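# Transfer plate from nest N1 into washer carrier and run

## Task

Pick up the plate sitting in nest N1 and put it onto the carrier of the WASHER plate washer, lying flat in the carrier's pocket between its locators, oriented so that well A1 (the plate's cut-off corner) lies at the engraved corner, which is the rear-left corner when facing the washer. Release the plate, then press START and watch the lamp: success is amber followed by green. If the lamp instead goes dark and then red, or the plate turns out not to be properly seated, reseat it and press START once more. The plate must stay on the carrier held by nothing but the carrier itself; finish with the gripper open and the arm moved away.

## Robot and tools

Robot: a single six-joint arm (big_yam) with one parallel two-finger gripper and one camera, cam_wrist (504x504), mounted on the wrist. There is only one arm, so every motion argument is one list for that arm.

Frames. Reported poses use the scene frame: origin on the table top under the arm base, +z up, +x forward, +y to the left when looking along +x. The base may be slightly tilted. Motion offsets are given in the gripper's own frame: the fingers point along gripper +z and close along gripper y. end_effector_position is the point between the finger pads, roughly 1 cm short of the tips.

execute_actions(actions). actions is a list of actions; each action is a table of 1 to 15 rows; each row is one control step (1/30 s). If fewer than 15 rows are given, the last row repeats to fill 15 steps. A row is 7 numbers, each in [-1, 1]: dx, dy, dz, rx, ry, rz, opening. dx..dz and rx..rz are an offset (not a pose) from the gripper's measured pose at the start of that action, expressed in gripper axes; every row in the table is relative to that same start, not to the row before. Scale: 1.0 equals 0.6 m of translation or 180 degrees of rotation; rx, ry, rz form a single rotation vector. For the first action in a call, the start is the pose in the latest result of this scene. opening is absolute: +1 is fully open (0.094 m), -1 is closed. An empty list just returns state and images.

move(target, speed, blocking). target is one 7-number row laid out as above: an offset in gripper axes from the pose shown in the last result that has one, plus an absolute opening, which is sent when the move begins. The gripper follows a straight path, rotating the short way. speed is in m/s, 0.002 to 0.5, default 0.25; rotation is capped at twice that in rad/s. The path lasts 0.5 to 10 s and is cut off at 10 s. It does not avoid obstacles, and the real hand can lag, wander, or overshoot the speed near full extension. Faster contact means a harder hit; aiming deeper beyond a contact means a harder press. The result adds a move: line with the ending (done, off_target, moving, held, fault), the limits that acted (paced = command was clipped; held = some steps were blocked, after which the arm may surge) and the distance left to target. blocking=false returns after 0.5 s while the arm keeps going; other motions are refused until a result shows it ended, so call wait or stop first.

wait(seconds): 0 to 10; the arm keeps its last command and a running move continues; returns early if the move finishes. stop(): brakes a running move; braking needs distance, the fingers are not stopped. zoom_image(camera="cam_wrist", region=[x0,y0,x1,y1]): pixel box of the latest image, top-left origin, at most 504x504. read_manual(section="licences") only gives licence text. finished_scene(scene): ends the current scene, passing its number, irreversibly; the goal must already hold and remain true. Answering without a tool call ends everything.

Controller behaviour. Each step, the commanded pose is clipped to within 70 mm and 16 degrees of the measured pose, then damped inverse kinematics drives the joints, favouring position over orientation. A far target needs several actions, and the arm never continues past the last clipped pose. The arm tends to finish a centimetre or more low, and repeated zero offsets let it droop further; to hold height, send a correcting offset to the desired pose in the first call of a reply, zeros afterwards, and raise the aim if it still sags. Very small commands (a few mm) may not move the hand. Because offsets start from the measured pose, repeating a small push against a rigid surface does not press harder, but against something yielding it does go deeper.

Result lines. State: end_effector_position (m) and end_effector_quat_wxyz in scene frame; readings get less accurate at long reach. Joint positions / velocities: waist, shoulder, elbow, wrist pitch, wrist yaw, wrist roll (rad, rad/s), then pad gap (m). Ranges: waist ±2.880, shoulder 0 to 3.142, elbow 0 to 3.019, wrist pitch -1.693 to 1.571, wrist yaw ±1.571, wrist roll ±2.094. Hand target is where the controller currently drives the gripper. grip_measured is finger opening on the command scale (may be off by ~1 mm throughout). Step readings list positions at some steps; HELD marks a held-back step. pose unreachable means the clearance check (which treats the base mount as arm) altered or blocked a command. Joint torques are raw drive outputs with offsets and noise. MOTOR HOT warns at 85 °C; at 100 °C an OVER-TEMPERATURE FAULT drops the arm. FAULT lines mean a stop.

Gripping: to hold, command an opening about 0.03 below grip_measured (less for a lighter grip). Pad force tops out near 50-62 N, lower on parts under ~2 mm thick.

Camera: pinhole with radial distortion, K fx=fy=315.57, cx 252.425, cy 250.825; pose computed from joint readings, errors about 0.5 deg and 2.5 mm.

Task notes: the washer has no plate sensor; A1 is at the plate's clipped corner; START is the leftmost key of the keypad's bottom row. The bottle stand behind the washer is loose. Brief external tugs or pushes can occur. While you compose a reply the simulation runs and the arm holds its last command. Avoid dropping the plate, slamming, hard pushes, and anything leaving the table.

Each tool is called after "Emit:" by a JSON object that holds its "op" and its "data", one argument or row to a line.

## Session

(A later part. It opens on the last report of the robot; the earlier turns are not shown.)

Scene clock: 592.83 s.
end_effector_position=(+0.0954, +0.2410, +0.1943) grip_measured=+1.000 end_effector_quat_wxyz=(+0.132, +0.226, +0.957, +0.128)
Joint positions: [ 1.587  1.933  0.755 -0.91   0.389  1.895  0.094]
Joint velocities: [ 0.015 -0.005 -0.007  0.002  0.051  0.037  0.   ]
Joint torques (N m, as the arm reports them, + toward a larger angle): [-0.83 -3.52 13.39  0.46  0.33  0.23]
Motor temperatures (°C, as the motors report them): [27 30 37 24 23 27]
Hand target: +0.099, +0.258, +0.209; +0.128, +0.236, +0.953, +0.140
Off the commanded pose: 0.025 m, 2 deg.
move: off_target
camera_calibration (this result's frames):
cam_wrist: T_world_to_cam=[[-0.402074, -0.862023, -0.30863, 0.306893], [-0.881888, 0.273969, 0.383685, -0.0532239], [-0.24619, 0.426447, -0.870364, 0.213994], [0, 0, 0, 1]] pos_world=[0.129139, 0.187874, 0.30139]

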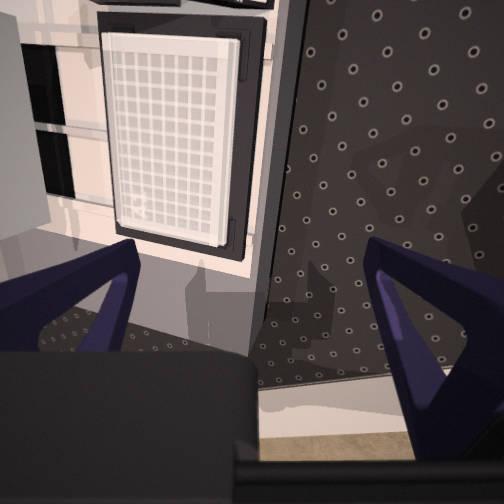

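Emit:
{"op": "zoom_image", "data": {
  "camera": "cam_wrist",
  "region": [80, 0, 290, 275]
}}

Emit:
{"op": "zoom_image", "data": {
  "camera": "cam_wrist",
  "region": [100, 180, 260, 270]
}}

Region (80, 0, 290, 275) of cam_wrist's 504x504 image, scaled by 1.833, with more detail than that image has; it fills the left 385 columns of this view, and the rest is white.

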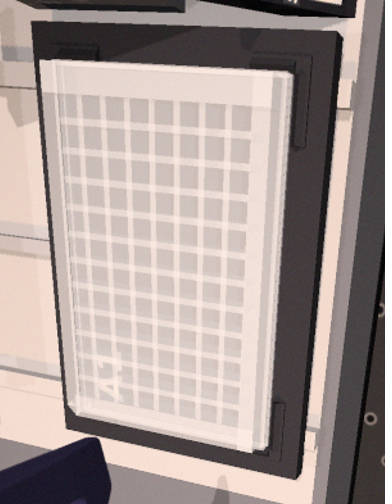

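Region (100, 180, 260, 270) of cam_wrist's 504x504 image, scaled by 3.150, with more detail than that image has; it fills the top 284 rows of this view, and the rest is white.

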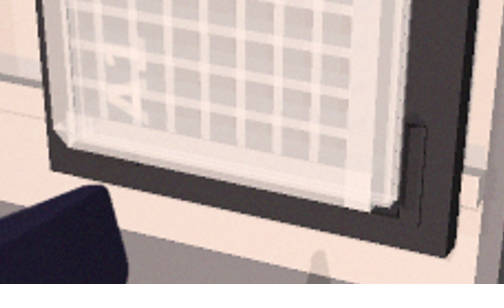

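Emit:
{"op": "move", "data": {
  "target": [-0.1, -0.05, -0.15, 0, 0, 0, 1],
  "speed": 0.2
}}

Scene clock: 599.00 s.
end_effector_position=(+0.1004, +0.1584, +0.2587) grip_measured=+1.000 end_effector_quat_wxyz=(+0.135, +0.223, +0.959, +0.108)
Joint positions: [ 1.57   1.646  0.755 -1.234  0.4    1.882  0.094]
Joint velocities: [-0.015 -0.015  0.002  0.012  0.022  0.022  0.   ]
Joint torques (N m, as the arm reports them, + toward a larger angle): [-1.04 -1.38 14.47  0.38  0.42  0.04]
Motor temperatures (°C, as the motors report them): [27 29 38 24 23 27]
Hand target: +0.106, +0.170, +0.282; +0.132, +0.227, +0.956, +0.129
Off the commanded pose: 0.026 m, 2 deg.
move: off_target
camera_calibration (this result's frames):
cam_wrist: T_world_to_cam=[[-0.401494, -0.874662, -0.271604, 0.249947], [-0.881597, 0.288731, 0.37339, -0.050576], [-0.24817, 0.389359, -0.887024, 0.316791], [0, 0, 0, 1]] pos_world=[0.134383, 0.109877, 0.367772]

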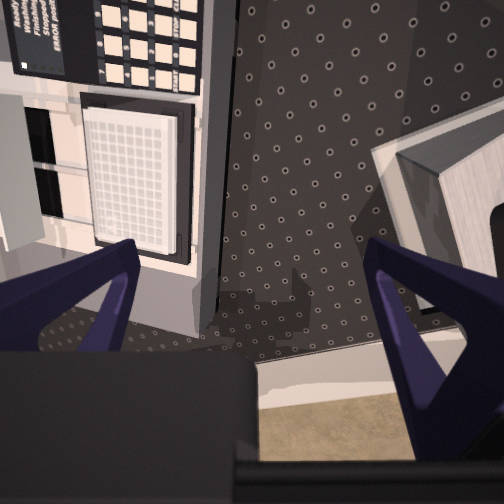

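Emit:
{"op": "finished_scene", "data": {
  "scene": 1
}}

The scene is finished: the task was done.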